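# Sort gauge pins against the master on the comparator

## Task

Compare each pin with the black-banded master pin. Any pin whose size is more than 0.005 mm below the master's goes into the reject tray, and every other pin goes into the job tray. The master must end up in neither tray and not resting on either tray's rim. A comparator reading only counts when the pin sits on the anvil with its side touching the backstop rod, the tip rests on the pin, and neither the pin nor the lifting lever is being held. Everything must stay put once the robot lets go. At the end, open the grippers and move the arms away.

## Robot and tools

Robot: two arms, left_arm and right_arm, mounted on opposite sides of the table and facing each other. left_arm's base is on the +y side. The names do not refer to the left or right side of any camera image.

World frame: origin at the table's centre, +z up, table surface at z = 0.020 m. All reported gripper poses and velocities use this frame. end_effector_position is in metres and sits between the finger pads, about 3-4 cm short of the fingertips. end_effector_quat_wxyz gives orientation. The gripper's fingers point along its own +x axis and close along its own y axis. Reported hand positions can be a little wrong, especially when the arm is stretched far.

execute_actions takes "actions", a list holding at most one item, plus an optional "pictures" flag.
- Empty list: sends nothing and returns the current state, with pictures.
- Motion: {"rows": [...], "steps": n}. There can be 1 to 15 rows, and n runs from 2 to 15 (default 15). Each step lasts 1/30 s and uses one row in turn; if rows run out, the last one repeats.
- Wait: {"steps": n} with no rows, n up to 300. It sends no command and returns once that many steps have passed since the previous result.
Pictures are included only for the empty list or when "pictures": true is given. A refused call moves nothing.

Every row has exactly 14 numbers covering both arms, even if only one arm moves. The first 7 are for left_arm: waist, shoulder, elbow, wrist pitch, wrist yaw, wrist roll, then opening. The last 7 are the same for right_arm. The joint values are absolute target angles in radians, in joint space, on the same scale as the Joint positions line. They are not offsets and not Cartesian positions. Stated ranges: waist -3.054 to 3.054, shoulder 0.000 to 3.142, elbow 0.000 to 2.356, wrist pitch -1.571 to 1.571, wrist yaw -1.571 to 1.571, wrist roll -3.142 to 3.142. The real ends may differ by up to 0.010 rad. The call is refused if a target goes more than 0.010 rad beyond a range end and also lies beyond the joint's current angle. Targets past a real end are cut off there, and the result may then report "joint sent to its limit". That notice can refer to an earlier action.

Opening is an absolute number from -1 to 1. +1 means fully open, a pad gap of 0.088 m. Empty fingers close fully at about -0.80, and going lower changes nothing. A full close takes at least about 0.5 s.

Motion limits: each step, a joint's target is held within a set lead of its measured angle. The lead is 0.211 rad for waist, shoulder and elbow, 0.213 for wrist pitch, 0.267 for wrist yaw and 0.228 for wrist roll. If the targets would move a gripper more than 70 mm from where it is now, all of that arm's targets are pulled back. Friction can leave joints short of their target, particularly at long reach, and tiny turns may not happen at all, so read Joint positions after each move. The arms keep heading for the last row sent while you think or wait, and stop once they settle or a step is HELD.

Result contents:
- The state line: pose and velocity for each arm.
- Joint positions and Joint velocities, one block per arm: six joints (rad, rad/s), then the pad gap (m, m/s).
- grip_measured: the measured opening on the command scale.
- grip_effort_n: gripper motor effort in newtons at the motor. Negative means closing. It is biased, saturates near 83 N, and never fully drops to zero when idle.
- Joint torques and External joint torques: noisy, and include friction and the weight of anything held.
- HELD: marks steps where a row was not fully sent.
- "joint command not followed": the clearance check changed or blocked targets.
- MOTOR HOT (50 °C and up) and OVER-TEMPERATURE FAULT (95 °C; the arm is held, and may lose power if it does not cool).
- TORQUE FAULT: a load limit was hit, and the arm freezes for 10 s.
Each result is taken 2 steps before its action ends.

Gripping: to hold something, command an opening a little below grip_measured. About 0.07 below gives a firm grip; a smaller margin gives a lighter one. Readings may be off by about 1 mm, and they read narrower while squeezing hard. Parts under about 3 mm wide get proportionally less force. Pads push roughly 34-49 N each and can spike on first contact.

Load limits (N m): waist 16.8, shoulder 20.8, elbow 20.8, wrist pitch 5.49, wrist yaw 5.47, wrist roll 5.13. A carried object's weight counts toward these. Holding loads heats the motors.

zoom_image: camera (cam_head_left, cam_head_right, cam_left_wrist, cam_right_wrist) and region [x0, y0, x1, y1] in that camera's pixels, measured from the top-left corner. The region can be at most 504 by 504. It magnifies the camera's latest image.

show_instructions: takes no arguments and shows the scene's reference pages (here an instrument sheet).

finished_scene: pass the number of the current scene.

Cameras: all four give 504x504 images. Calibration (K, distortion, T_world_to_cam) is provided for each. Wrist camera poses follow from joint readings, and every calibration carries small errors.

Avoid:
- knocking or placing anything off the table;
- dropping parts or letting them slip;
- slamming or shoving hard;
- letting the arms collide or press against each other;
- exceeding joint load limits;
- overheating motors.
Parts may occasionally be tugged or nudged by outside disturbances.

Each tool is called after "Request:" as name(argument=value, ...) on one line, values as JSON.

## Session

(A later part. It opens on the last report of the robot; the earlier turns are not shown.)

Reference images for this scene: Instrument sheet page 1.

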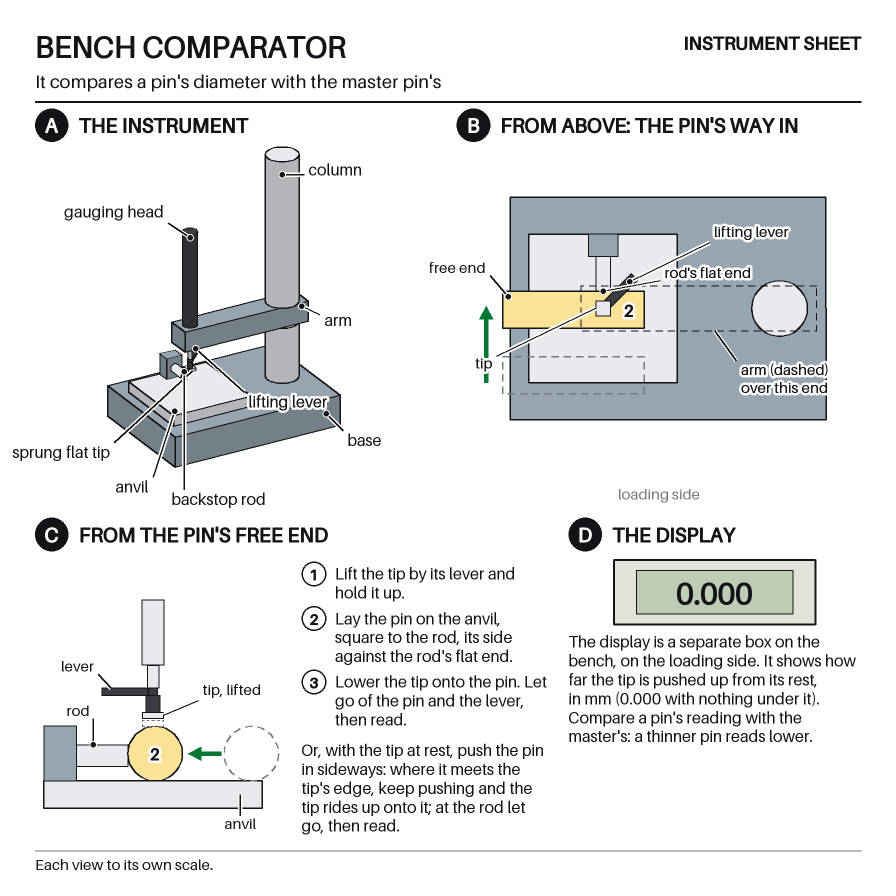

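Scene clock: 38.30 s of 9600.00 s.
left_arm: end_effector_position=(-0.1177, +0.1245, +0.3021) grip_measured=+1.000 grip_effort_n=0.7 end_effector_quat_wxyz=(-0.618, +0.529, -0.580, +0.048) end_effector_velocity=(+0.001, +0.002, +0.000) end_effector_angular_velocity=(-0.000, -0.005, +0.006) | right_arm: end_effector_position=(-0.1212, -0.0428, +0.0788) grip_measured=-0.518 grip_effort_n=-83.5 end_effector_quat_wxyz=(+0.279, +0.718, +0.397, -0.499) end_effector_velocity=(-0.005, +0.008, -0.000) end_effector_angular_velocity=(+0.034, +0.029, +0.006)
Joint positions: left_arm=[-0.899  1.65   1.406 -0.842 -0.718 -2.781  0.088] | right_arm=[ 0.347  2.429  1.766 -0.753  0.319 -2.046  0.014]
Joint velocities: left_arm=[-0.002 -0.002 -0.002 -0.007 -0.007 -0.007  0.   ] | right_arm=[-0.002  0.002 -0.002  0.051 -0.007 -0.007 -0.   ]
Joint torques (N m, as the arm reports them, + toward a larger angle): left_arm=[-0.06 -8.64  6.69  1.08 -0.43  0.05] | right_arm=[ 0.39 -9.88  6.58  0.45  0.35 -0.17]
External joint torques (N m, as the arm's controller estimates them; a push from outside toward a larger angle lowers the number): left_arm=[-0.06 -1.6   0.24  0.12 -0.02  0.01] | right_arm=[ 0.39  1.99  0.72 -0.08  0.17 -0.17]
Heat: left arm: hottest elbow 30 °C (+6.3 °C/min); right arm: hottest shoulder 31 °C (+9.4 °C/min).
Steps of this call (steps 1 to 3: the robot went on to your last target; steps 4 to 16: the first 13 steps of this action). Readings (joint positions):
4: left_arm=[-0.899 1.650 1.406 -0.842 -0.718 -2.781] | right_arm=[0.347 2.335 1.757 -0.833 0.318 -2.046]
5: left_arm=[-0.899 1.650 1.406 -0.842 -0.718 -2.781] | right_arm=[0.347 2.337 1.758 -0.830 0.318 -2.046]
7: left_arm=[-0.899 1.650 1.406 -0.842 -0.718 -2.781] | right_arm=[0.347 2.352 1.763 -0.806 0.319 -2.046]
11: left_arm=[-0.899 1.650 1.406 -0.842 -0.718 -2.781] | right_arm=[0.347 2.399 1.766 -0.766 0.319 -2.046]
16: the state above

Request:
execute_actions(actions=[{"rows":[[-0.899,1.65,1.406,-0.842,-0.718,-2.781,1,0.35,2.44,1.772,-0.745,0.323,-2.05,-0.6],[-0.899,1.65,1.406,-0.842,-0.718,-2.781,1,0.35,2.44,1.772,-0.745,0.323,-2.05,-0.6],[-0.899,1.65,1.406,-0.842,-0.718,-2.781,1,0.35,2.44,1.772,-0.745,0.323,-2.05,-0.6],[-0.899,1.65,1.406,-0.842,-0.718,-2.781,1,0.35,2.44,1.772,-0.745,0.323,-2.05,-0.52],[-0.899,1.65,1.406,-0.842,-0.718,-2.781,1,0.35,2.44,1.772,-0.745,0.323,-2.05,-0.48],[-0.899,1.65,1.406,-0.842,-0.718,-2.781,1,0.35,2.44,1.772,-0.745,0.323,-2.05,-0.44],[-0.899,1.65,1.406,-0.842,-0.718,-2.781,1,0.35,2.44,1.772,-0.745,0.323,-2.05,-0.3],[-0.899,1.65,1.406,-0.842,-0.718,-2.781,1,0.35,2.44,1.772,-0.745,0.323,-2.05,-0.1],[-0.899,1.65,1.406,-0.842,-0.718,-2.781,1,0.35,2.44,1.772,-0.745,0.323,-2.05,0],[-0.899,1.65,1.406,-0.842,-0.718,-2.781,1,0.35,2.44,1.772,-0.745,0.323,-2.05,0],[-0.899,1.65,1.406,-0.842,-0.718,-2.781,1,0.35,2.41,1.772,-0.77,0.323,-2.05,0],[-0.899,1.65,1.406,-0.842,-0.718,-2.781,1,0.35,2.38,1.772,-0.8,0.323,-2.05,0],[-0.899,1.65,1.406,-0.842,-0.718,-2.781,1,0.35,2.34,1.772,-0.84,0.323,-2.05,0],[-0.899,1.65,1.406,-0.842,-0.718,-2.781,1,0.35,2.3,1.772,-0.88,0.323,-2.05,0],[-0.899,1.65,1.406,-0.842,-0.718,-2.781,1,0.35,2.27,1.76,-0.92,0.323,-2.02,0]]}])

Request:
execute_actions(actions=[{"rows":[[-0.899,1.65,1.406,-0.842,-0.718,-2.781,1,0.35,2.25,1.74,-0.95,0.31,-1.96,0],[-0.899,1.65,1.406,-0.842,-0.718,-2.781,1,0.35,2.24,1.73,-0.98,0.29,-1.9,0],[-0.899,1.65,1.406,-0.842,-0.718,-2.781,1,0.35,2.23,1.72,-1.01,0.27,-1.84,0],[-0.899,1.65,1.406,-0.842,-0.718,-2.781,1,0.35,2.22,1.71,-1.04,0.25,-1.78,0],[-0.899,1.65,1.406,-0.842,-0.718,-2.781,1,0.35,2.21,1.7,-1.07,0.23,-1.72,0],[-0.899,1.65,1.406,-0.842,-0.718,-2.781,1,0.35,2.21,1.69,-1.1,0.21,-1.66,0],[-0.899,1.65,1.406,-0.842,-0.718,-2.781,1,0.34,2.21,1.68,-1.13,0.19,-1.6,0],[-0.899,1.65,1.406,-0.842,-0.718,-2.781,1,0.33,2.21,1.67,-1.16,0.17,-1.54,0],[-0.899,1.65,1.406,-0.842,-0.718,-2.781,1,0.32,2.21,1.66,-1.19,0.15,-1.48,0],[-0.899,1.65,1.406,-0.842,-0.718,-2.781,1,0.31,2.21,1.65,-1.22,0.13,-1.42,0],[-0.899,1.65,1.406,-0.842,-0.718,-2.781,1,0.3,2.21,1.64,-1.25,0.11,-1.36,0],[-0.899,1.65,1.406,-0.842,-0.718,-2.781,1,0.285,2.21,1.63,-1.262,0.09,-1.3,0],[-0.899,1.65,1.406,-0.842,-0.718,-2.781,1,0.27,2.21,1.62,-1.262,0.088,-1.24,0],[-0.899,1.65,1.406,-0.842,-0.718,-2.781,1,0.255,2.21,1.61,-1.262,0.088,-1.18,0],[-0.899,1.65,1.406,-0.842,-0.718,-2.781,1,0.24,2.21,1.6,-1.262,0.088,-1.12,0]]}])

Request:
execute_actions(actions=[{"rows":[[-0.899,1.65,1.406,-0.842,-0.718,-2.781,1,0.225,2.21,1.6,-1.262,0.088,-1.06,0],[-0.899,1.65,1.406,-0.842,-0.718,-2.781,1,0.21,2.215,1.6,-1.262,0.088,-1.0,0],[-0.899,1.65,1.406,-0.842,-0.718,-2.781,1,0.195,2.22,1.6,-1.262,0.088,-0.94,0],[-0.899,1.65,1.406,-0.842,-0.718,-2.781,1,0.18,2.225,1.6,-1.262,0.088,-0.88,0],[-0.899,1.65,1.406,-0.842,-0.718,-2.781,1,0.165,2.23,1.6,-1.262,0.088,-0.82,0],[-0.899,1.65,1.406,-0.842,-0.718,-2.781,1,0.15,2.235,1.6,-1.262,0.088,-0.76,0],[-0.899,1.65,1.406,-0.842,-0.718,-2.781,1,0.135,2.24,1.6,-1.262,0.088,-0.7,0],[-0.899,1.65,1.406,-0.842,-0.718,-2.781,1,0.12,2.245,1.6,-1.262,0.088,-0.64,0],[-0.899,1.65,1.406,-0.842,-0.718,-2.781,1,0.105,2.25,1.6,-1.262,0.088,-0.58,0],[-0.899,1.65,1.406,-0.842,-0.718,-2.781,1,0.09,2.255,1.6,-1.262,0.088,-0.52,0],[-0.899,1.65,1.406,-0.842,-0.718,-2.781,1,0.075,2.258,1.6,-1.262,0.088,-0.46,0],[-0.899,1.65,1.406,-0.842,-0.718,-2.781,1,0.06,2.258,1.6,-1.262,0.088,-0.4,0],[-0.899,1.65,1.406,-0.842,-0.718,-2.781,1,0.045,2.258,1.6,-1.262,0.088,-0.34,0],[-0.899,1.65,1.406,-0.842,-0.718,-2.781,1,0.03,2.258,1.6,-1.262,0.088,-0.28,0],[-0.899,1.65,1.406,-0.842,-0.718,-2.781,1,0.02,2.258,1.6,-1.262,0.088,-0.245,0]]}])

Request:
execute_actions(actions=[{"steps":10}], pictures=true)

Scene clock: 39.47 s of 9600.00 s.
left_arm: end_effector_position=(-0.1177, +0.1245, +0.3021) grip_measured=+1.000 grip_effort_n=0.7 end_effector_quat_wxyz=(-0.618, +0.529, -0.580, +0.048) end_effector_velocity=(+0.005, +0.004, -0.001) end_effector_angular_velocity=(+0.012, -0.013, +0.011) | right_arm: end_effector_position=(-0.1194, -0.0453, +0.0842) grip_measured=-0.064 grip_effort_n=16.5 end_effector_quat_wxyz=(+0.284, +0.718, +0.394, -0.498) end_effector_velocity=(+0.066, -0.112, +0.133) end_effector_angular_velocity=(-0.432, -0.249, +0.012)
Joint positions: left_arm=[-0.899  1.65   1.406 -0.842 -0.718 -2.781  0.088] | right_arm=[ 0.347  2.416  1.766 -0.777  0.32  -2.046  0.036]
Joint velocities: left_arm=[ 0.002 -0.007 -0.007 -0.022 -0.007 -0.007  0.   ] | right_arm=[ 0.002 -0.349 -0.002 -0.842 -0.022 -0.007  0.033]
Joint torques (N m, as the arm reports them, + toward a larger angle): left_arm=[-0.05 -8.64  6.68  1.08 -0.44  0.05] | right_arm=[  0.4  -13.75   6.67  -0.07   0.29  -0.17]
External joint torques (N m, as the arm's controller estimates them; a push from outside toward a larger angle lowers the number): left_arm=[-0.09 -1.59  0.28  0.15 -0.02  0.01] | right_arm=[ 0.41  0.11  0.61 -0.53  0.08 -0.16]
Heat: left arm: hottest elbow 30 °C (+6.1 °C/min); right arm: hottest shoulder 31 °C (+9.1 °C/min).
Steps of this call (steps 1 to 2: the last 2 steps of your previous action; steps 3 to 15: the robot went on to your last target; steps 16 to 22: nothing new was sent; steps 23 to 35: the first 13 steps of this action). Readings (joint positions):
23: left_arm=[-0.899 1.650 1.406 -0.842 -0.718 -2.781] | right_arm=[0.347 2.429 1.766 -0.747 0.319 -2.046]
24: left_arm=[-0.899 1.650 1.406 -0.842 -0.718 -2.781] | right_arm=[0.347 2.430 1.766 -0.747 0.319 -2.046]
26: left_arm=[-0.899 1.650 1.406 -0.842 -0.718 -2.781] | right_arm=[0.347 2.430 1.766 -0.747 0.319 -2.046]
30: left_arm=[-0.899 1.650 1.406 -0.842 -0.718 -2.781] | right_arm=[0.347 2.431 1.766 -0.747 0.319 -2.046]
35: the state above

Scene clock: 39.97 s of 9600.00 s.
left_arm: end_effector_position=(-0.1177, +0.1245, +0.3021) grip_measured=+1.000 grip_effort_n=0.7 end_effector_quat_wxyz=(-0.618, +0.529, -0.580, +0.048) end_effector_velocity=(+0.003, +0.001, +0.000) end_effector_angular_velocity=(-0.000, -0.005, +0.011) | right_arm: end_effector_position=(-0.0750, -0.1447, +0.1398) grip_measured=-0.003 grip_effort_n=16.0 end_effector_quat_wxyz=(+0.181, +0.756, +0.076, -0.624) end_effector_velocity=(+0.174, -0.144, -0.059) end_effector_angular_velocity=(-0.540, -0.278, -2.101)
Joint positions: left_arm=[-0.899  1.65   1.406 -0.842 -0.718 -2.781  0.088] | right_arm=[ 0.312  2.206  1.652 -1.222  0.124 -1.396  0.039]
Joint velocities: left_arm=[ 0.002 -0.002 -0.002 -0.007 -0.007 -0.007  0.   ] | right_arm=[-0.364 -0.007 -0.379 -0.447 -0.388  1.707  0.   ]
Joint torques (N m, as the arm reports them, + toward a larger angle): left_arm=[-0.06 -8.65  6.68  1.08 -0.43  0.05] | right_arm=[-1.2  -7.97  5.35 -0.21 -0.02  0.18]
External joint torques (N m, as the arm's controller estimates them; a push from outside toward a larger angle lowers the number): left_arm=[-0.06 -1.64  0.28  0.14 -0.02  0.01] | right_arm=[-0.58  2.37 -0.68 -0.45 -0.11  0.17]
Heat: left arm: hottest elbow 30 °C (+6.0 °C/min); right arm: hottest shoulder 31 °C (+9.0 °C/min).
Steps of this call (steps 1 to 2: the last 2 steps of your previous action; steps 3 to 15: the first 13 steps of this action). Readings (joint positions):
3: left_arm=[-0.899 1.650 1.406 -0.842 -0.718 -2.781] | right_arm=[0.347 2.354 1.760 -0.870 0.320 -2.028]
4: left_arm=[-0.899 1.650 1.406 -0.842 -0.718 -2.781] | right_arm=[0.347 2.325 1.755 -0.899 0.316 -1.996]
6: left_arm=[-0.899 1.650 1.406 -0.842 -0.718 -2.781] | right_arm=[0.347 2.267 1.747 -0.957 0.293 -1.910]
10: left_arm=[-0.899 1.650 1.406 -0.842 -0.718 -2.781] | right_arm=[0.346 2.205 1.719 -1.079 0.222 -1.692]
15: the state above

Scene clock: 40.47 s of 9600.00 s.
left_arm: end_effector_position=(-0.1177, +0.1245, +0.3021) grip_measured=+1.000 grip_effort_n=0.7 end_effector_quat_wxyz=(-0.618, +0.529, -0.580, +0.048) end_effector_velocity=(+0.004, -0.000, +0.003) end_effector_angular_velocity=(-0.012, -0.012, +0.018) | right_arm: end_effector_position=(+0.0055, -0.1385, +0.1213) grip_measured=-0.003 grip_effort_n=15.6 end_effector_quat_wxyz=(+0.189, -0.745, +0.323, +0.552) end_effector_velocity=(+0.153, +0.022, -0.035) end_effector_angular_velocity=(+0.190, -0.506, -2.085)
Joint positions: left_arm=[-0.899  1.65   1.406 -0.842 -0.718 -2.781  0.088] | right_arm=[ 0.087  2.243  1.61  -1.259  0.091 -0.499  0.039]
Joint velocities: left_arm=[ 0.002 -0.002  0.002 -0.007 -0.022 -0.007  0.   ] | right_arm=[-0.442  0.095 -0.027 -0.007 -0.007  1.736 -0.   ]
Joint torques (N m, as the arm reports them, + toward a larger angle): left_arm=[-0.06 -8.65  6.69  1.08 -0.44  0.06] | right_arm=[-0.35 -7.48  4.3  -0.69 -0.1   0.17]
External joint torques (N m, as the arm's controller estimates them; a push from outside toward a larger angle lowers the number): left_arm=[-0.07 -1.58  0.23  0.12 -0.02  0.02] | right_arm=[-0.39  2.35 -0.6  -0.41 -0.12  0.18]
Heat: left arm: hottest elbow 30 °C (+5.9 °C/min); right arm: hottest shoulder 31 °C (+8.9 °C/min).
Steps of this call (steps 1 to 2: the last 2 steps of your previous action; steps 3 to 15: the first 13 steps of this action). Readings (joint positions):
3: left_arm=[-0.899 1.650 1.406 -0.842 -0.718 -2.781] | right_arm=[0.269 2.206 1.625 -1.246 0.102 -1.217]
4: left_arm=[-0.899 1.650 1.406 -0.842 -0.718 -2.781] | right_arm=[0.254 2.206 1.620 -1.251 0.099 -1.157]
6: left_arm=[-0.899 1.650 1.406 -0.842 -0.718 -2.781] | right_arm=[0.222 2.208 1.614 -1.256 0.095 -1.038]
10: left_arm=[-0.899 1.650 1.406 -0.842 -0.718 -2.781] | right_arm=[0.161 2.220 1.612 -1.258 0.092 -0.797]
15: the state above

Scene clock: 40.80 s of 9600.00 s.
left_arm: end_effector_position=(-0.1177, +0.1245, +0.3021) grip_measured=+1.000 grip_effort_n=1.2 end_effector_quat_wxyz=(-0.618, +0.529, -0.580, +0.048) end_effector_velocity=(-0.000, -0.000, +0.001) end_effector_angular_velocity=(-0.007, -0.006, -0.004) | right_arm: end_effector_position=(+0.0290, -0.1340, +0.1196) grip_measured=-0.003 grip_effort_n=15.1 end_effector_quat_wxyz=(+0.293, -0.704, +0.413, +0.498) end_effector_velocity=(+0.000, -0.002, +0.001) end_effector_angular_velocity=(+0.002, -0.014, -0.067)
Joint positions: left_arm=[-0.899  1.65   1.406 -0.842 -0.718 -2.781  0.088] | right_arm=[ 0.018  2.248  1.609 -1.26   0.091 -0.257  0.039]
Joint velocities: left_arm=[-0.002 -0.002 -0.002  0.007 -0.007  0.007  0.   ] | right_arm=[-0.002 -0.002 -0.002 -0.007 -0.007  0.066 -0.   ]
Joint torques (N m, as the arm reports them, + toward a larger angle): left_arm=[-0.07 -8.65  6.7   1.08 -0.44  0.05] | right_arm=[ 0.27 -7.31  4.21 -0.66 -0.09  0.18]
External joint torques (N m, as the arm's controller estimates them; a push from outside toward a larger angle lowers the number): left_arm=[-0.06 -1.58  0.22  0.12 -0.02  0.01] | right_arm=[ 0.29  2.23 -0.54 -0.39 -0.13  0.18]
Heat: left arm: hottest elbow 30 °C (+5.9 °C/min); right arm: hottest shoulder 31 °C (+8.8 °C/min).
Kept back: nothing.
Steps of this call (steps 1 to 2: the last 2 steps of your previous action; steps 3 to 10: the robot went on to your last target). Readings (joint positions):
1: left_arm=[-0.899 1.650 1.406 -0.842 -0.718 -2.781] | right_arm=[0.073 2.245 1.609 -1.259 0.091 -0.439]
2: left_arm=[-0.899 1.650 1.406 -0.842 -0.718 -2.781] | right_arm=[0.058 2.247 1.609 -1.259 0.091 -0.383]
4: left_arm=[-0.899 1.650 1.406 -0.842 -0.718 -2.781] | right_arm=[0.032 2.248 1.609 -1.259 0.091 -0.313]
8: left_arm=[-0.899 1.650 1.406 -0.842 -0.718 -2.781] | right_arm=[0.018 2.248 1.609 -1.260 0.091 -0.264]
10: the state above
camera_calibration (this result's frames):
cam_left_wrist: T_world_to_cam=[[0.567682, -0.455514, 0.685744, -0.0722614], [-0.820757, -0.377908, 0.42842, -0.141804], [0.0639966, -0.806035, -0.588397, 0.362705], [0, 0, 0, 1]] pos_world=[-0.0985769, 0.205848, 0.323719]
cam_right_wrist: T_world_to_cam=[[0.858558, 0.511034, -0.0415009, 0.0625055], [0.41959, -0.653793, 0.629681, -0.143971], [0.294655, -0.558031, -0.775744, 0.0864784], [0, 0, 0, 1]] pos_world=[-0.0187372, -0.0778118, 0.160335]

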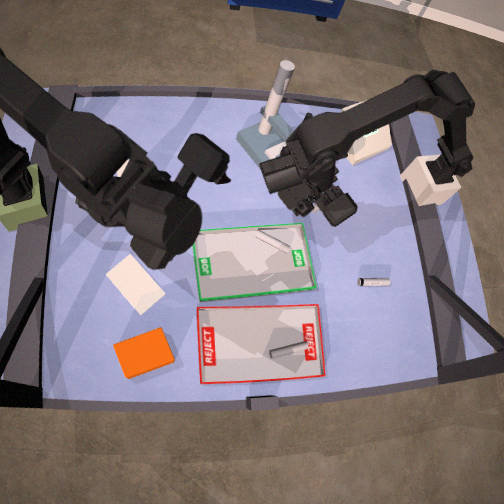

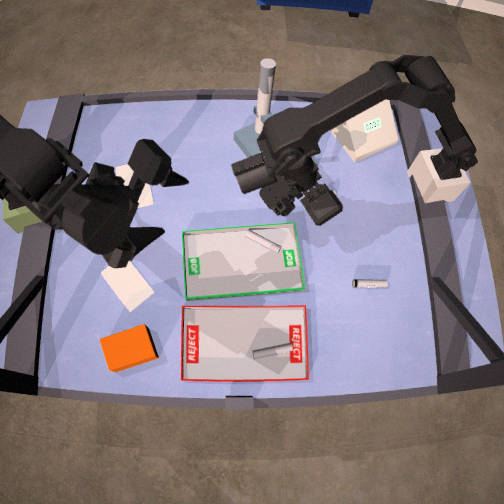

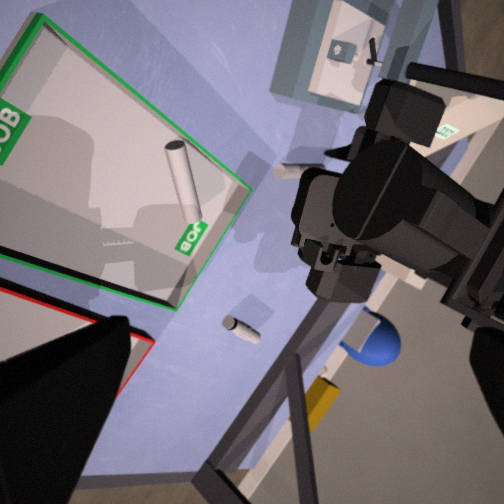

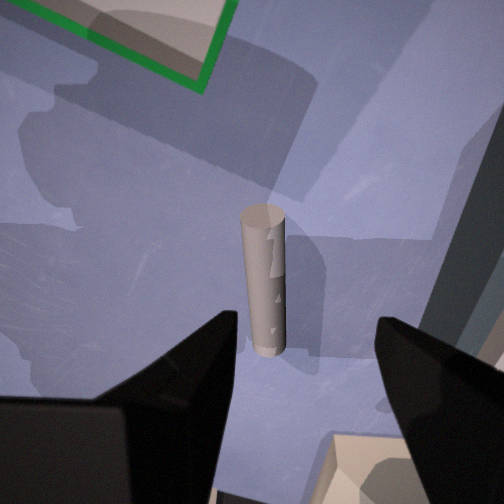

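Request:
execute_actions(actions=[{"rows":[[-0.899,1.65,1.406,-0.842,-0.718,-2.781,1,0.03,2.23,1.57,-1.25,0.095,-0.27,0.1],[-0.899,1.65,1.406,-0.842,-0.718,-2.781,1,0.042,2.215,1.54,-1.235,0.095,-0.285,0.1],[-0.899,1.65,1.406,-0.842,-0.718,-2.781,1,0.042,2.205,1.51,-1.215,0.095,-0.285,0.1],[-0.899,1.65,1.406,-0.842,-0.718,-2.781,1,0.042,2.205,1.48,-1.185,0.095,-0.285,0.1],[-0.899,1.65,1.406,-0.842,-0.718,-2.781,1,0.042,2.215,1.455,-1.155,0.095,-0.285,0.1],[-0.899,1.65,1.406,-0.842,-0.718,-2.781,1,0.042,2.23,1.44,-1.13,0.095,-0.285,0.1],[-0.899,1.65,1.406,-0.842,-0.718,-2.781,1,0.042,2.245,1.427,-1.1,0.095,-0.285,0.1],[-0.899,1.65,1.406,-0.842,-0.718,-2.781,1,0.042,2.258,1.416,-1.08,0.095,-0.285,0.1]],"steps":15}])

Request:
execute_actions(actions=[{"steps":5}], pictures=true)

Scene clock: 41.47 s of 9600.00 s.
left_arm: end_effector_position=(-0.1177, +0.1245, +0.3021) grip_measured=+1.000 grip_effort_n=0.7 end_effector_quat_wxyz=(-0.618, +0.529, -0.580, +0.048) end_effector_velocity=(+0.001, +0.001, +0.002) end_effector_angular_velocity=(-0.009, +0.008, +0.016) | right_arm: end_effector_position=(+0.0281, -0.1600, +0.0792) grip_measured=+0.096 grip_effort_n=16.0 end_effector_quat_wxyz=(+0.273, -0.716, +0.403, +0.500) end_effector_velocity=(+0.002, -0.008, -0.025) end_effector_angular_velocity=(-0.007, +0.004, +0.039)
Joint positions: left_arm=[-0.899  1.65   1.406 -0.842 -0.718 -2.781  0.088] | right_arm=[ 0.041  2.251  1.427 -1.093  0.092 -0.28   0.044]
Joint velocities: left_arm=[-0.002 -0.002  0.002 -0.007 -0.007 -0.022  0.   ] | right_arm=[ 0.002  0.027 -0.071  0.095  0.007 -0.037  0.   ]
Joint torques (N m, as the arm reports them, + toward a larger angle): left_arm=[-0.06 -8.65  6.69  1.08 -0.44  0.05] | right_arm=[ 0.21 -7.51  4.22 -0.3   0.15 -0.17]
External joint torques (N m, as the arm's controller estimates them; a push from outside toward a larger angle lowers the number): left_arm=[-0.09 -1.56  0.2   0.12 -0.01  0.01] | right_arm=[ 0.16  2.35 -0.59 -0.08  0.11 -0.17]
Heat: left arm: hottest elbow 30 °C (+5.8 °C/min); right arm: hottest shoulder 31 °C (+8.7 °C/min).
Steps of this call (steps 1 to 7: the robot went on to your last target; steps 8 to 20: the first 13 steps of this action). Readings (joint positions):
8: left_arm=[-0.899 1.650 1.406 -0.842 -0.718 -2.781] | right_arm=[0.019 2.248 1.605 -1.258 0.091 -0.250]
9: left_arm=[-0.899 1.650 1.406 -0.842 -0.718 -2.781] | right_arm=[0.020 2.243 1.595 -1.253 0.091 -0.255]
11: left_arm=[-0.899 1.650 1.406 -0.842 -0.718 -2.781] | right_arm=[0.028 2.228 1.554 -1.232 0.091 -0.268]
15: left_arm=[-0.899 1.650 1.406 -0.842 -0.718 -2.781] | right_arm=[0.040 2.227 1.468 -1.142 0.091 -0.278]
20: the state above

Scene clock: 41.63 s of 9600.00 s.
left_arm: end_effector_position=(-0.1177, +0.1245, +0.3021) grip_measured=+1.000 grip_effort_n=0.7 end_effector_quat_wxyz=(-0.618, +0.529, -0.580, +0.048) end_effector_velocity=(+0.003, +0.000, -0.002) end_effector_angular_velocity=(+0.004, -0.008, +0.011) | right_arm: end_effector_position=(+0.0277, -0.1586, +0.0782) grip_measured=+0.097 grip_effort_n=16.0 end_effector_quat_wxyz=(+0.276, -0.715, +0.401, +0.502) end_effector_velocity=(-0.000, -0.001, -0.001) end_effector_angular_velocity=(-0.003, +0.014, +0.016)
Joint positions: left_arm=[-0.899  1.65   1.406 -0.842 -0.718 -2.781  0.088] | right_arm=[ 0.041  2.251  1.425 -1.084  0.092 -0.28   0.044]
Joint velocities: left_arm=[ 0.002  0.002 -0.002 -0.007 -0.007 -0.007  0.   ] | right_arm=[-0.002 -0.002 -0.007  0.007 -0.007 -0.022  0.   ]
Joint torques (N m, as the arm reports them, + toward a larger angle): left_arm=[-0.07 -8.65  6.69  1.08 -0.43  0.05] | right_arm=[ 0.23 -7.24  3.67 -0.37  0.14 -0.17]
External joint torques (N m, as the arm's controller estimates them; a push from outside toward a larger angle lowers the number): left_arm=[-0.1  -1.67  0.29  0.13 -0.01  0.01] | right_arm=[ 0.24  1.8  -0.56 -0.11  0.1  -0.17]
Heat: left arm: hottest elbow 30 °C (+5.8 °C/min); right arm: hottest shoulder 31 °C (+8.6 °C/min).
Kept back: nothing.
Steps of this call (steps 1 to 2: the last 2 steps of your previous action; steps 3 to 5: the robot went on to your last target). Readings (joint positions):
1: left_arm=[-0.899 1.650 1.406 -0.842 -0.718 -2.781] | right_arm=[0.041 2.251 1.425 -1.090 0.092 -0.280]
2: left_arm=[-0.899 1.650 1.406 -0.842 -0.718 -2.781] | right_arm=[0.041 2.251 1.425 -1.087 0.092 -0.280]
4: left_arm=[-0.899 1.650 1.406 -0.842 -0.718 -2.781] | right_arm=[0.041 2.251 1.425 -1.084 0.092 -0.280]
5: the state above
camera_calibration (this result's frames):
cam_left_wrist: T_world_to_cam=[[0.567682, -0.455514, 0.685744, -0.0722614], [-0.820757, -0.377908, 0.42842, -0.141804], [0.0639966, -0.806035, -0.588397, 0.362705], [0, 0, 0, 1]] pos_world=[-0.0985769, 0.205848, 0.323719]
cam_right_wrist: T_world_to_cam=[[0.834706, 0.548239, -0.051964, 0.0818288], [0.450168, -0.624936, 0.637812, -0.130406], [0.317199, -0.555778, -0.768437, 0.0401709], [0, 0, 0, 1]] pos_world=[-0.0223407, -0.104031, 0.118295]

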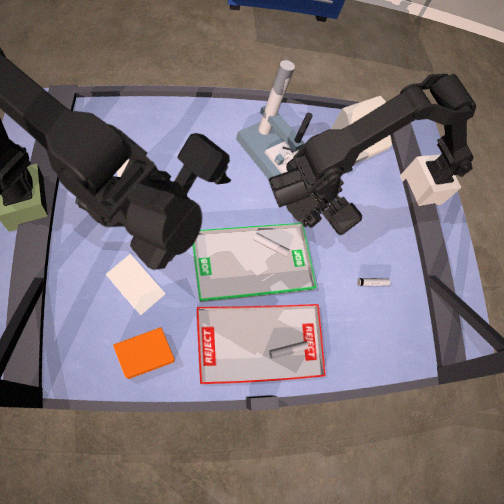

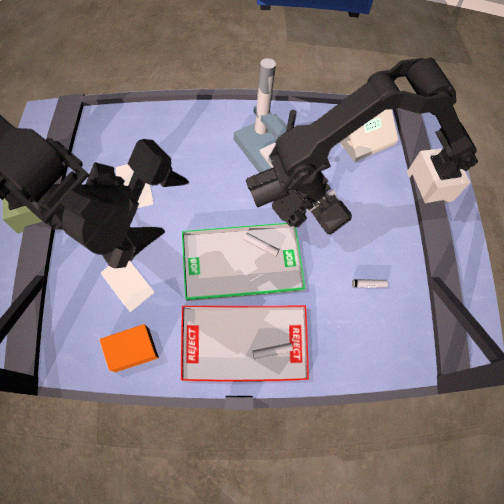

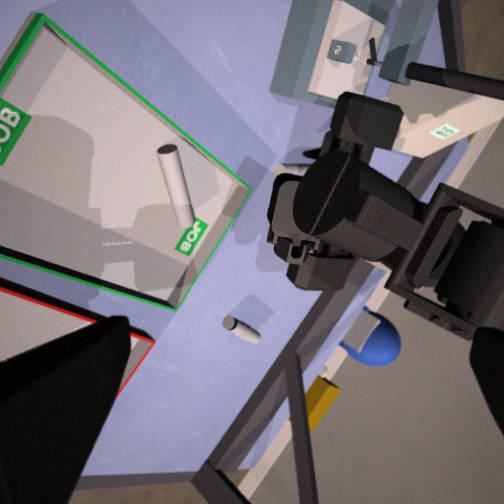

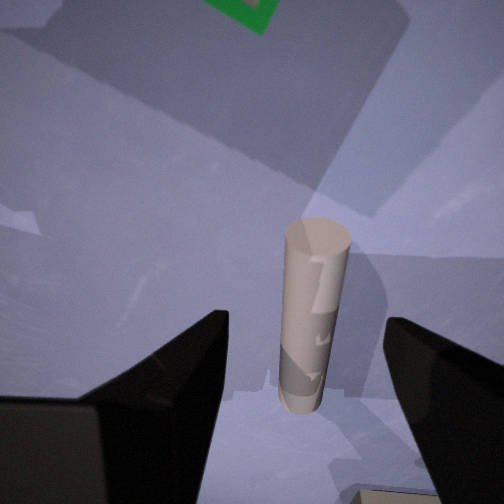

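Request:
execute_actions(actions=[{"rows":[[-0.899,1.65,1.406,-0.842,-0.718,-2.781,1,0.042,2.27,1.44,-1.078,0.095,-0.275,0],[-0.899,1.65,1.406,-0.842,-0.718,-2.781,1,0.042,2.283,1.45,-1.07,0.095,-0.275,0],[-0.899,1.65,1.406,-0.842,-0.718,-2.781,1,0.042,2.295,1.455,-1.062,0.095,-0.275,0],[-0.899,1.65,1.406,-0.842,-0.718,-2.781,1,0.042,2.305,1.455,-1.055,0.095,-0.275,0]],"steps":13}], pictures=true)

Scene clock: 42.10 s of 9600.00 s.
left_arm: end_effector_position=(-0.1177, +0.1245, +0.3021) grip_measured=+1.000 grip_effort_n=0.7 end_effector_quat_wxyz=(-0.618, +0.529, -0.580, +0.048) end_effector_velocity=(+0.001, +0.002, +0.000) end_effector_angular_velocity=(-0.000, -0.005, +0.006) | right_arm: end_effector_position=(+0.0263, -0.1531, +0.0658) grip_measured=+0.005 grip_effort_n=-17.4 end_effector_quat_wxyz=(+0.276, -0.714, +0.401, +0.502) end_effector_velocity=(-0.002, -0.001, +0.002) end_effector_angular_velocity=(-0.005, +0.008, +0.007)
Joint positions: left_arm=[-0.899  1.65   1.406 -0.842 -0.718 -2.781  0.088] | right_arm=[ 0.041  2.295  1.445 -1.058  0.092 -0.28   0.039]
Joint velocities: left_arm=[-0.002 -0.002 -0.002 -0.007 -0.007 -0.007  0.   ] | right_arm=[ 0.002 -0.002  0.002 -0.007 -0.007 -0.007 -0.001]
Joint torques (N m, as the arm reports them, + toward a larger angle): left_arm=[-0.06 -8.63  6.71  1.08 -0.43  0.05] | right_arm=[ 0.21 -6.97  5.76 -0.38  0.14  0.18]
External joint torques (N m, as the arm's controller estimates them; a push from outside toward a larger angle lowers the number): left_arm=[-0.07 -1.54  0.25  0.13 -0.01  0.01] | right_arm=[ 0.21  2.46  1.46 -0.1   0.1   0.18]
Heat: left arm: hottest elbow 30 °C (+5.7 °C/min); right arm: hottest shoulder 32 °C (+10.0 °C/min).
Steps of this call (steps 1 to 3: the robot went on to your last target; steps 4 to 14: the first 11 steps of this action). Readings (joint positions):
4: left_arm=[-0.899 1.650 1.406 -0.842 -0.718 -2.781] | right_arm=[0.041 2.252 1.424 -1.083 0.092 -0.281]
5: left_arm=[-0.899 1.650 1.406 -0.842 -0.718 -2.781] | right_arm=[0.041 2.255 1.427 -1.083 0.092 -0.281]
7: left_arm=[-0.899 1.650 1.406 -0.842 -0.718 -2.781] | right_arm=[0.041 2.267 1.437 -1.071 0.092 -0.281]
11: left_arm=[-0.899 1.650 1.406 -0.842 -0.718 -2.781] | right_arm=[0.041 2.291 1.445 -1.061 0.092 -0.280]
14: the state above
camera_calibration (this result's frames):
cam_left_wrist: T_world_to_cam=[[0.567682, -0.455514, 0.685744, -0.0722614], [-0.820757, -0.377908, 0.42842, -0.141804], [0.0639966, -0.806035, -0.588397, 0.362705], [0, 0, 0, 1]] pos_world=[-0.0985769, 0.205848, 0.323719]
cam_right_wrist: T_world_to_cam=[[0.834888, 0.54802, -0.0513512, 0.0792957], [0.450121, -0.626079, 0.636723, -0.11845], [0.316787, -0.554706, -0.769381, 0.034371], [0, 0, 0, 1]] pos_world=[-0.0237746, -0.0985487, 0.105936]

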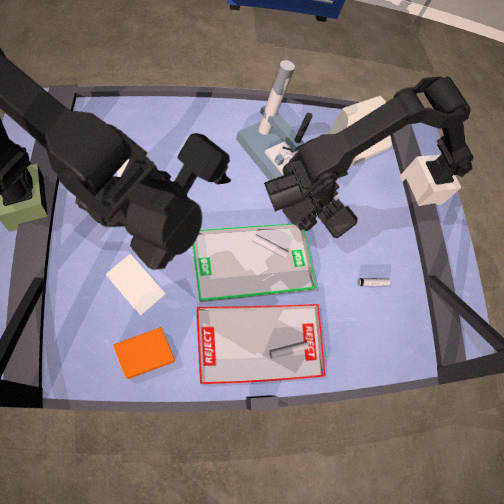

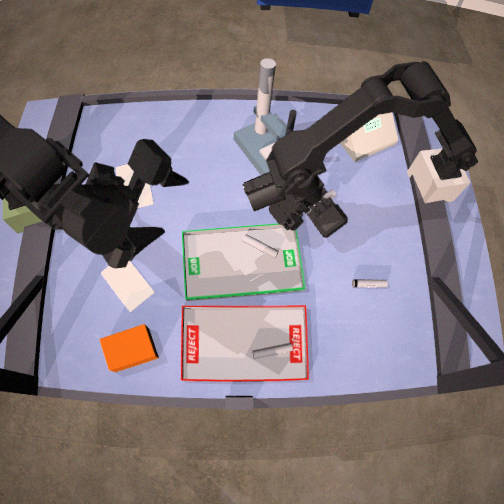

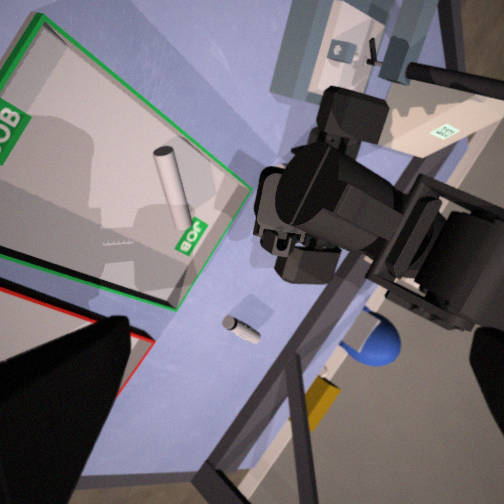

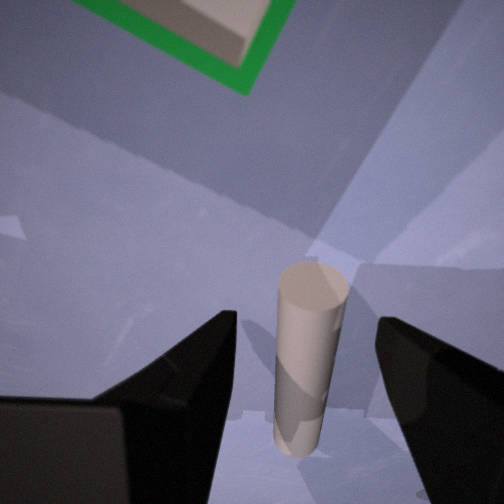

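Request:
execute_actions(actions=[{"rows":[[-0.899,1.65,1.406,-0.842,-0.718,-2.781,1,0.042,2.31,1.455,-1.055,0.095,-0.275,-0.12],[-0.899,1.65,1.406,-0.842,-0.718,-2.781,1,0.042,2.31,1.455,-1.055,0.095,-0.275,-0.24],[-0.899,1.65,1.406,-0.842,-0.718,-2.781,1,0.042,2.31,1.455,-1.055,0.095,-0.275,-0.34],[-0.899,1.65,1.406,-0.842,-0.718,-2.781,1,0.042,2.31,1.455,-1.055,0.095,-0.275,-0.4],[-0.899,1.65,1.406,-0.842,-0.718,-2.781,1,0.042,2.31,1.455,-1.055,0.095,-0.275,-0.43],[-0.899,1.65,1.406,-0.842,-0.718,-2.781,1,0.042,2.31,1.455,-1.055,0.095,-0.275,-0.46],[-0.899,1.65,1.406,-0.842,-0.718,-2.781,1,0.042,2.31,1.455,-1.055,0.095,-0.275,-0.5],[-0.899,1.65,1.406,-0.842,-0.718,-2.781,1,0.042,2.31,1.455,-1.055,0.095,-0.275,-0.54],[-0.899,1.65,1.406,-0.842,-0.718,-2.781,1,0.042,2.31,1.455,-1.055,0.095,-0.275,-0.6]],"steps":13}])

Request:
execute_actions(actions=[{"rows":[[-0.899,1.65,1.406,-0.842,-0.718,-2.781,1,0.042,2.27,1.45,-1.08,0.095,-0.28,-0.6],[-0.899,1.65,1.406,-0.842,-0.718,-2.781,1,0.042,2.235,1.44,-1.1,0.095,-0.28,-0.6],[-0.899,1.65,1.406,-0.842,-0.718,-2.781,1,0.05,2.2,1.425,-1.11,0.1,-0.31,-0.6],[-0.899,1.65,1.406,-0.842,-0.718,-2.781,1,0.06,2.16,1.405,-1.115,0.115,-0.36,-0.6],[-0.899,1.65,1.406,-0.842,-0.718,-2.781,1,0.075,2.12,1.38,-1.115,0.13,-0.42,-0.6],[-0.899,1.65,1.406,-0.842,-0.718,-2.781,1,0.09,2.085,1.355,-1.11,0.145,-0.48,-0.6],[-0.899,1.65,1.406,-0.842,-0.718,-2.781,1,0.105,2.05,1.33,-1.1,0.16,-0.54,-0.6],[-0.899,1.65,1.406,-0.842,-0.718,-2.781,1,0.12,2.025,1.305,-1.085,0.175,-0.6,-0.6],[-0.899,1.65,1.406,-0.842,-0.718,-2.781,1,0.135,2.0,1.28,-1.07,0.19,-0.66,-0.6],[-0.899,1.65,1.406,-0.842,-0.718,-2.781,1,0.15,1.98,1.255,-1.05,0.205,-0.72,-0.6],[-0.899,1.65,1.406,-0.842,-0.718,-2.781,1,0.15,1.96,1.23,-1.03,0.22,-0.78,-0.6],[-0.899,1.65,1.406,-0.842,-0.718,-2.781,1,0.15,1.94,1.205,-1.01,0.235,-0.84,-0.6],[-0.899,1.65,1.406,-0.842,-0.718,-2.781,1,0.15,1.92,1.18,-0.99,0.25,-0.9,-0.6],[-0.899,1.65,1.406,-0.842,-0.718,-2.781,1,0.15,1.9,1.155,-0.97,0.265,-0.96,-0.6],[-0.899,1.65,1.406,-0.842,-0.718,-2.781,1,0.15,1.88,1.13,-0.95,0.28,-1.02,-0.6]]}])

Request:
execute_actions(actions=[{"rows":[[-0.899,1.65,1.406,-0.842,-0.718,-2.781,1,0.15,1.86,1.105,-0.93,0.295,-1.08,-0.6],[-0.899,1.65,1.406,-0.842,-0.718,-2.781,1,0.15,1.84,1.08,-0.91,0.31,-1.14,-0.6],[-0.899,1.65,1.406,-0.842,-0.718,-2.781,1,0.15,1.82,1.055,-0.89,0.318,-1.2,-0.6],[-0.899,1.65,1.406,-0.842,-0.718,-2.781,1,0.15,1.8,1.03,-0.87,0.318,-1.26,-0.6],[-0.899,1.65,1.406,-0.842,-0.718,-2.781,1,0.15,1.78,1.005,-0.85,0.318,-1.32,-0.6],[-0.899,1.65,1.406,-0.842,-0.718,-2.781,1,0.15,1.76,0.98,-0.83,0.318,-1.38,-0.6],[-0.899,1.65,1.406,-0.842,-0.718,-2.781,1,0.15,1.74,0.955,-0.81,0.318,-1.44,-0.6],[-0.899,1.65,1.406,-0.842,-0.718,-2.781,1,0.15,1.72,0.93,-0.79,0.318,-1.5,-0.6],[-0.899,1.65,1.406,-0.842,-0.718,-2.781,1,0.15,1.7,0.905,-0.77,0.318,-1.56,-0.6],[-0.899,1.65,1.406,-0.842,-0.718,-2.781,1,0.15,1.68,0.88,-0.75,0.318,-1.62,-0.6],[-0.899,1.65,1.406,-0.842,-0.718,-2.781,1,0.15,1.66,0.86,-0.73,0.318,-1.68,-0.6],[-0.899,1.65,1.406,-0.842,-0.718,-2.781,1,0.15,1.64,0.84,-0.71,0.318,-1.74,-0.6],[-0.899,1.65,1.406,-0.842,-0.718,-2.781,1,0.15,1.62,0.82,-0.69,0.318,-1.8,-0.6],[-0.899,1.65,1.406,-0.842,-0.718,-2.781,1,0.15,1.605,0.8,-0.67,0.318,-1.86,-0.6],[-0.899,1.65,1.406,-0.842,-0.718,-2.781,1,0.14,1.595,0.79,-0.65,0.318,-1.92,-0.6]]}])

Request:
execute_actions(actions=[{"rows":[[-0.899,1.65,1.406,-0.842,-0.718,-2.781,1,0.12,1.595,0.79,-0.63,0.318,-1.98,-0.6],[-0.899,1.65,1.406,-0.842,-0.718,-2.781,1,0.09,1.595,0.79,-0.61,0.318,-2.045,-0.6],[-0.899,1.65,1.406,-0.842,-0.718,-2.781,1,0.055,1.595,0.79,-0.61,0.318,-2.045,-0.6],[-0.899,1.65,1.406,-0.842,-0.718,-2.781,1,0.02,1.595,0.79,-0.61,0.318,-2.045,-0.6],[-0.899,1.65,1.406,-0.842,-0.718,-2.781,1,-0.02,1.595,0.79,-0.61,0.318,-2.045,-0.6],[-0.899,1.65,1.406,-0.842,-0.718,-2.781,1,-0.06,1.595,0.79,-0.61,0.318,-2.045,-0.6],[-0.899,1.65,1.406,-0.842,-0.718,-2.781,1,-0.09,1.595,0.79,-0.61,0.318,-2.045,-0.6],[-0.899,1.65,1.406,-0.842,-0.718,-2.781,1,-0.114,1.595,0.79,-0.61,0.318,-2.045,-0.6]],"steps":10}])

Request:
execute_actions(actions=[{"rows":[[-0.899,1.65,1.406,-0.842,-0.718,-2.781,1,-0.114,1.622,0.81,-0.598,0.315,-2.045,-0.6],[-0.899,1.65,1.406,-0.842,-0.718,-2.781,1,-0.114,1.649,0.825,-0.585,0.315,-2.045,-0.6],[-0.899,1.65,1.406,-0.842,-0.718,-2.781,1,-0.114,1.675,0.84,-0.573,0.315,-2.045,-0.6],[-0.899,1.65,1.406,-0.842,-0.718,-2.781,1,-0.114,1.702,0.855,-0.56,0.315,-2.045,-0.6],[-0.899,1.65,1.406,-0.842,-0.718,-2.781,1,-0.114,1.728,0.87,-0.548,0.315,-2.045,-0.6],[-0.899,1.65,1.406,-0.842,-0.718,-2.781,1,-0.114,1.755,0.885,-0.536,0.315,-2.038,-0.6],[-0.899,1.65,1.406,-0.842,-0.718,-2.781,1,-0.114,1.78,0.9,-0.523,0.315,-2.038,-0.6],[-0.899,1.65,1.406,-0.842,-0.718,-2.781,1,-0.114,1.805,0.915,-0.511,0.315,-2.038,-0.6],[-0.899,1.65,1.406,-0.842,-0.718,-2.781,1,-0.114,1.83,0.93,-0.5,0.315,-2.038,-0.6],[-0.899,1.65,1.406,-0.842,-0.718,-2.781,1,-0.114,1.845,0.944,-0.492,0.315,-2.038,-0.6],[-0.899,1.65,1.406,-0.842,-0.718,-2.781,1,-0.114,1.855,0.944,-0.488,0.315,-2.038,-0.6],[-0.899,1.65,1.406,-0.842,-0.718,-2.781,1,-0.114,1.862,0.944,-0.485,0.315,-2.038,-0.6]]}])

Request:
execute_actions(actions=[{"steps":6}], pictures=true)

Scene clock: 43.13 s of 9600.00 s.
left_arm: end_effector_position=(-0.1177, +0.1245, +0.3021) grip_measured=+1.000 grip_effort_n=0.7 end_effector_quat_wxyz=(-0.618, +0.529, -0.580, +0.048) end_effector_velocity=(+0.002, +0.003, -0.001) end_effector_angular_velocity=(+0.007, -0.003, +0.016) | right_arm: end_effector_position=(+0.0263, -0.1526, +0.0648) grip_measured=-0.521 grip_effort_n=-83.5 end_effector_quat_wxyz=(+0.277, -0.715, +0.401, +0.502) end_effector_velocity=(+0.005, -0.007, +0.003) end_effector_angular_velocity=(-0.032, -0.018, -0.012)
Joint positions: left_arm=[-0.899  1.65   1.406 -0.842 -0.718 -2.781  0.088] | right_arm=[ 0.041  2.299  1.447 -1.057  0.093 -0.279  0.013]
Joint velocities: left_arm=[-0.002 -0.002 -0.002 -0.022 -0.007 -0.022  0.   ] | right_arm=[-0.007 -0.002 -0.002 -0.037  0.007  0.007  0.   ]
Joint torques (N m, as the arm reports them, + toward a larger angle): left_arm=[-0.06 -8.65  6.68  1.09 -0.44  0.05] | right_arm=[ 0.21 -6.96  5.54 -0.36  0.11  0.17]
External joint torques (N m, as the arm's controller estimates them; a push from outside toward a larger angle lowers the number): left_arm=[-0.09 -1.63  0.28  0.15 -0.02  0.01] | right_arm=[ 0.28  2.34  1.32 -0.07  0.07  0.17]
Heat: left arm: hottest elbow 30 °C (+5.6 °C/min); right arm: hottest shoulder 32 °C (+9.7 °C/min).
Steps of this call (steps 1 to 2: the last 2 steps of your previous action; steps 3 to 15: the robot went on to your last target; steps 16 to 20: nothing new was sent; steps 21 to 31: the first 11 steps of this action). Readings (joint positions):
21: left_arm=[-0.899 1.650 1.406 -0.842 -0.718 -2.781] | right_arm=[0.041 2.295 1.447 -1.057 0.092 -0.280]
22: left_arm=[-0.899 1.650 1.406 -0.842 -0.718 -2.781] | right_arm=[0.041 2.296 1.447 -1.057 0.092 -0.279]
24: left_arm=[-0.899 1.650 1.406 -0.842 -0.718 -2.781] | right_arm=[0.041 2.297 1.447 -1.057 0.092 -0.279]
28: left_arm=[-0.899 1.650 1.406 -0.842 -0.718 -2.781] | right_arm=[0.041 2.299 1.447 -1.057 0.092 -0.279]
31: the state above

Scene clock: 43.63 s of 9600.00 s.
left_arm: end_effector_position=(-0.1177, +0.1245, +0.3021) grip_measured=+1.000 grip_effort_n=0.7 end_effector_quat_wxyz=(-0.618, +0.529, -0.580, +0.048) end_effector_velocity=(+0.001, +0.002, +0.002) end_effector_angular_velocity=(+0.001, -0.012, -0.004) | right_arm: end_effector_position=(+0.0161, -0.1749, +0.1332) grip_measured=-0.521 grip_effort_n=-83.5 end_effector_quat_wxyz=(+0.143, -0.778, +0.167, +0.588) end_effector_velocity=(+0.032, -0.079, +0.023) end_effector_angular_velocity=(+0.011, -0.111, +1.926)
Joint positions: left_arm=[-0.899  1.65   1.406 -0.842 -0.718 -2.781  0.088] | right_arm=[ 0.144  1.976  1.259 -1.035  0.204 -0.743  0.013]
Joint velocities: left_arm=[-0.002 -0.007 -0.002 -0.007 -0.007  0.007  0.   ] | right_arm=[ 0.193 -0.584 -0.755  0.491  0.418 -1.722 -0.   ]
Joint torques (N m, as the arm reports them, + toward a larger angle): left_arm=[-0.05 -8.63  6.7   1.08 -0.44  0.05] | right_arm=[-1.09 -7.28  3.68 -0.28  0.39 -0.16]
External joint torques (N m, as the arm's controller estimates them; a push from outside toward a larger angle lowers the number): left_arm=[-0.01 -1.59  0.25  0.12 -0.03  0.01] | right_arm=[ 0.04 -0.23 -0.55 -0.21  0.2  -0.17]
Heat: left arm: hottest elbow 30 °C (+5.5 °C/min); right arm: hottest shoulder 32 °C (+9.6 °C/min).
Steps of this call (steps 1 to 2: the last 2 steps of your previous action; steps 3 to 15: the first 13 steps of this action). Readings (joint positions):
3: left_arm=[-0.899 1.650 1.406 -0.842 -0.718 -2.781] | right_arm=[0.041 2.298 1.447 -1.058 0.093 -0.279]
4: left_arm=[-0.899 1.650 1.406 -0.842 -0.718 -2.781] | right_arm=[0.041 2.292 1.447 -1.061 0.093 -0.279]
6: left_arm=[-0.899 1.650 1.406 -0.842 -0.718 -2.781] | right_arm=[0.042 2.262 1.436 -1.084 0.096 -0.297]
10: left_arm=[-0.899 1.650 1.406 -0.842 -0.718 -2.781] | right_arm=[0.076 2.123 1.368 -1.099 0.140 -0.464]
15: the state above

Scene clock: 44.13 s of 9600.00 s.
left_arm: end_effector_position=(-0.1177, +0.1245, +0.3021) grip_measured=+1.000 grip_effort_n=0.7 end_effector_quat_wxyz=(-0.618, +0.529, -0.580, +0.048) end_effector_velocity=(-0.001, +0.002, -0.001) end_effector_angular_velocity=(+0.003, +0.016, +0.009) | right_arm: end_effector_position=(+0.0435, -0.2080, +0.1355) grip_measured=-0.521 grip_effort_n=-83.5 end_effector_quat_wxyz=(+0.126, +0.789, +0.177, -0.575) end_effector_velocity=(+0.026, -0.063, +0.003) end_effector_angular_velocity=(-0.061, -0.078, +1.636)
Joint positions: left_arm=[-0.899  1.65   1.406 -0.842 -0.718 -2.781  0.088] | right_arm=[ 0.15   1.682  0.882 -0.745  0.311 -1.643  0.013]
Joint velocities: left_arm=[-0.002 -0.002 -0.002 -0.007  0.007 -0.022  0.   ] | right_arm=[-0.002 -0.574 -0.652  0.52   0.007 -1.722  0.   ]
Joint torques (N m, as the arm reports them, + toward a larger angle): left_arm=[-0.07 -8.67  6.69  1.08 -0.44  0.05] | right_arm=[ 0.02 -6.24  4.71  0.25  0.39 -0.18]
External joint torques (N m, as the arm's controller estimates them; a push from outside toward a larger angle lowers the number): left_arm=[-0.02 -1.65  0.27  0.13 -0.03  0.01] | right_arm=[ 0.02 -0.41 -0.43 -0.13  0.22 -0.17]
Heat: left arm: hottest elbow 30 °C (+5.4 °C/min); right arm: hottest shoulder 32 °C (+9.5 °C/min).
Steps of this call (steps 1 to 2: the last 2 steps of your previous action; steps 3 to 15: the first 13 steps of this action). Readings (joint positions):
3: left_arm=[-0.899 1.650 1.406 -0.842 -0.718 -2.781] | right_arm=[0.150 1.922 1.179 -0.981 0.251 -0.923]
4: left_arm=[-0.899 1.650 1.406 -0.842 -0.718 -2.781] | right_arm=[0.150 1.904 1.152 -0.962 0.267 -0.984]
6: left_arm=[-0.899 1.650 1.406 -0.842 -0.718 -2.781] | right_arm=[0.150 1.865 1.101 -0.923 0.291 -1.103]
10: left_arm=[-0.899 1.650 1.406 -0.842 -0.718 -2.781] | right_arm=[0.150 1.781 1.003 -0.843 0.308 -1.343]
15: the state above

Scene clock: 44.47 s of 9600.00 s.
left_arm: end_effector_position=(-0.1177, +0.1245, +0.3021) grip_measured=+1.000 grip_effort_n=0.7 end_effector_quat_wxyz=(-0.618, +0.529, -0.580, +0.048) end_effector_velocity=(+0.001, +0.001, +0.002) end_effector_angular_velocity=(-0.004, -0.002, +0.006) | right_arm: end_effector_position=(+0.0928, -0.1973, +0.1384) grip_measured=-0.521 grip_effort_n=-83.5 end_effector_quat_wxyz=(+0.173, +0.780, +0.247, -0.548) end_effector_velocity=(+0.287, +0.004, -0.000) end_effector_angular_velocity=(-0.022, -0.097, -0.836)
Joint positions: left_arm=[-0.899  1.65   1.406 -0.842 -0.718 -2.781  0.088] | right_arm=[-0.034  1.606  0.802 -0.618  0.314 -2.024  0.013]
Joint velocities: left_arm=[-0.002 -0.002  0.002 -0.007 -0.007 -0.007  0.   ] | right_arm=[-0.999 -0.012 -0.032  0.037  0.066 -0.183 -0.   ]
Joint torques (N m, as the arm reports them, + toward a larger angle): left_arm=[-0.09 -8.64  6.7   1.08 -0.43  0.05] | right_arm=[ 0.26 -5.72  4.46  0.3   0.3  -0.17]
External joint torques (N m, as the arm's controller estimates them; a push from outside toward a larger angle lowers the number): left_arm=[-0.13 -1.58  0.26  0.14 -0.01  0.01] | right_arm=[-0.24 -0.39 -0.45 -0.14  0.21 -0.15]
Heat: left arm: hottest elbow 30 °C (+5.4 °C/min); right arm: hottest shoulder 32 °C (+9.4 °C/min).
Steps of this call (steps 1 to 2: the last 2 steps of your previous action; steps 3 to 10: the first 8 steps of this action). Readings (joint positions):
3: left_arm=[-0.899 1.650 1.406 -0.842 -0.718 -2.781] | right_arm=[0.147 1.630 0.826 -0.687 0.312 -1.823]
4: left_arm=[-0.899 1.650 1.406 -0.842 -0.718 -2.781] | right_arm=[0.139 1.621 0.815 -0.668 0.312 -1.885]
6: left_arm=[-0.899 1.650 1.406 -0.842 -0.718 -2.781] | right_arm=[0.099 1.612 0.806 -0.635 0.312 -1.967]
10: the state above

Scene clock: 44.97 s of 9600.00 s.
left_arm: end_effector_position=(-0.1177, +0.1245, +0.3021) grip_measured=+1.000 grip_effort_n=0.7 end_effector_quat_wxyz=(-0.618, +0.529, -0.580, +0.048) end_effector_velocity=(+0.001, -0.001, +0.001) end_effector_angular_velocity=(-0.007, -0.006, +0.001) | right_arm: end_effector_position=(+0.1089, -0.1514, +0.1081) grip_measured=-0.521 grip_effort_n=-83.5 end_effector_quat_wxyz=(+0.153, +0.789, +0.226, -0.551) end_effector_velocity=(-0.005, +0.041, -0.051) end_effector_angular_velocity=(-0.054, +0.000, +0.006)
Joint positions: left_arm=[-0.899  1.65   1.406 -0.842 -0.718 -2.781  0.088] | right_arm=[-0.11   1.834  0.923 -0.497  0.315 -2.04   0.013]
Joint velocities: left_arm=[ 0.002 -0.002 -0.002  0.007 -0.007  0.007  0.   ] | right_arm=[-0.002  0.295  0.149  0.095 -0.007 -0.007 -0.   ]
Joint torques (N m, as the arm reports them, + toward a larger angle): left_arm=[-0.07 -8.66  6.69  1.08 -0.44  0.05] | right_arm=[-0.39 -5.66  6.23  0.2   0.17  0.05]
External joint torques (N m, as the arm's controller estimates them; a push from outside toward a larger angle lowers the number): left_arm=[-0.07 -1.62  0.24  0.12 -0.02  0.01] | right_arm=[-0.36  1.63  1.64 -0.17 -0.01  0.06]
Heat: left arm: hottest elbow 30 °C (+5.3 °C/min); right arm: hottest shoulder 32 °C (+9.3 °C/min).
Steps of this call (steps 1 to 2: the last 2 steps of your previous action; steps 3 to 15: the first 13 steps of this action). Readings (joint positions):
3: left_arm=[-0.899 1.650 1.406 -0.842 -0.718 -2.781] | right_arm=[-0.098 1.606 0.800 -0.615 0.319 -2.035]
4: left_arm=[-0.899 1.650 1.406 -0.842 -0.718 -2.781] | right_arm=[-0.105 1.611 0.800 -0.610 0.319 -2.037]
6: left_arm=[-0.899 1.650 1.406 -0.842 -0.718 -2.781] | right_arm=[-0.108 1.640 0.813 -0.591 0.318 -2.039]
10: left_arm=[-0.899 1.650 1.406 -0.842 -0.718 -2.781] | right_arm=[-0.109 1.736 0.865 -0.545 0.316 -2.040]
15: the state above

Scene clock: 45.17 s of 9600.00 s.
left_arm: end_effector_position=(-0.1177, +0.1245, +0.3021) grip_measured=+1.000 grip_effort_n=0.7 end_effector_quat_wxyz=(-0.618, +0.529, -0.580, +0.048) end_effector_velocity=(+0.001, -0.001, +0.001) end_effector_angular_velocity=(-0.012, +0.004, +0.011) | right_arm: end_effector_position=(+0.1087, -0.1490, +0.1050) grip_measured=-0.521 grip_effort_n=-83.5 end_effector_quat_wxyz=(+0.154, +0.789, +0.225, -0.551) end_effector_velocity=(-0.000, +0.012, +0.001) end_effector_angular_velocity=(+0.024, +0.007, +0.014)
Joint positions: left_arm=[-0.899  1.65   1.406 -0.842 -0.718 -2.781  0.088] | right_arm=[-0.11   1.851  0.931 -0.49   0.315 -2.04   0.013]
Joint velocities: left_arm=[ 0.002 -0.002 -0.002  0.007 -0.007 -0.007  0.   ] | right_arm=[-0.007  0.017  0.027  0.022 -0.007 -0.022  0.   ]
Joint torques (N m, as the arm reports them, + toward a larger angle): left_arm=[-0.07 -8.64  6.69  1.08 -0.44  0.05] | right_arm=[-0.32 -5.07  6.49  0.43  0.17  0.06]
External joint torques (N m, as the arm's controller estimates them; a push from outside toward a larger angle lowers the number): left_arm=[-0.11 -1.69  0.33  0.14 -0.02  0.01] | right_arm=[-0.35  1.82  1.76 -0.07  0.    0.06]
Heat: left arm: hottest elbow 30 °C (+5.3 °C/min); right arm: hottest shoulder 32 °C (+9.3 °C/min).
Kept back: nothing.
Steps of this call (steps 1 to 2: the last 2 steps of your previous action; steps 3 to 6: the robot went on to your last target). Readings (joint positions):
1: left_arm=[-0.899 1.650 1.406 -0.842 -0.718 -2.781] | right_arm=[-0.110 1.841 0.927 -0.495 0.315 -2.040]
2: left_arm=[-0.899 1.650 1.406 -0.842 -0.718 -2.781] | right_arm=[-0.110 1.847 0.928 -0.494 0.315 -2.040]
4: left_arm=[-0.899 1.650 1.406 -0.842 -0.718 -2.781] | right_arm=[-0.110 1.850 0.930 -0.493 0.315 -2.040]
6: the state above
camera_calibration (this result's frames):
cam_left_wrist: T_world_to_cam=[[0.567682, -0.455514, 0.685744, -0.0722614], [-0.820757, -0.377908, 0.42842, -0.141804], [0.0639966, -0.806035, -0.588397, 0.362705], [0, 0, 0, 1]] pos_world=[-0.0985769, 0.205848, 0.323719]
cam_right_wrist: T_world_to_cam=[[-0.547645, 0.835844, -0.0380831, 0.202039], [0.629299, 0.441458, 0.639607, -0.0387202], [0.551424, 0.326312, -0.767758, 0.14632], [0, 0, 0, 1]] pos_world=[0.0543279, -0.199525, 0.144798]

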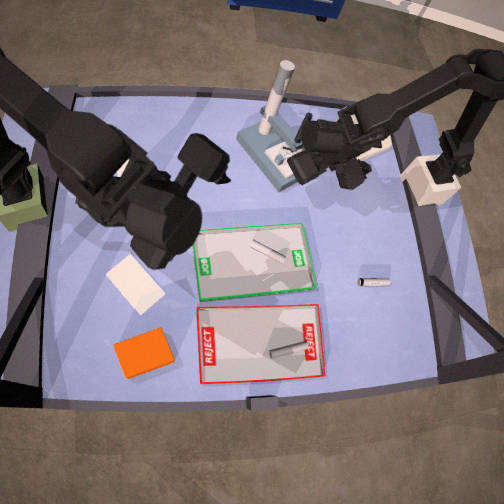

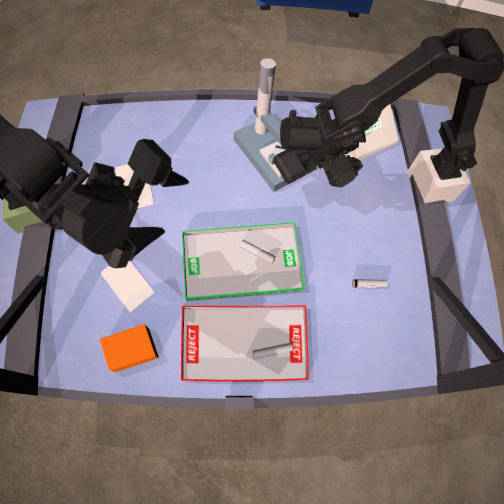

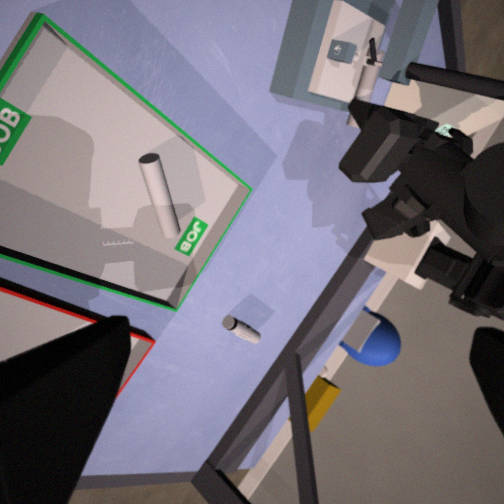

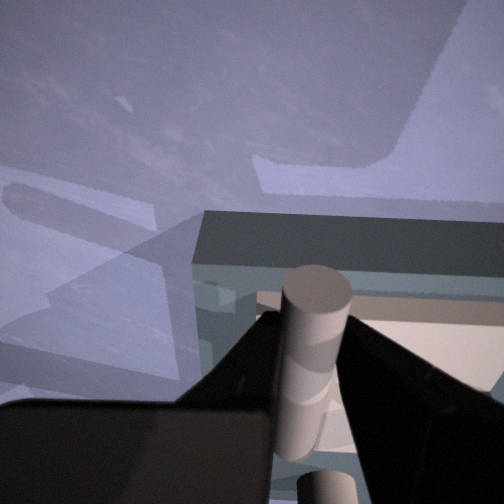

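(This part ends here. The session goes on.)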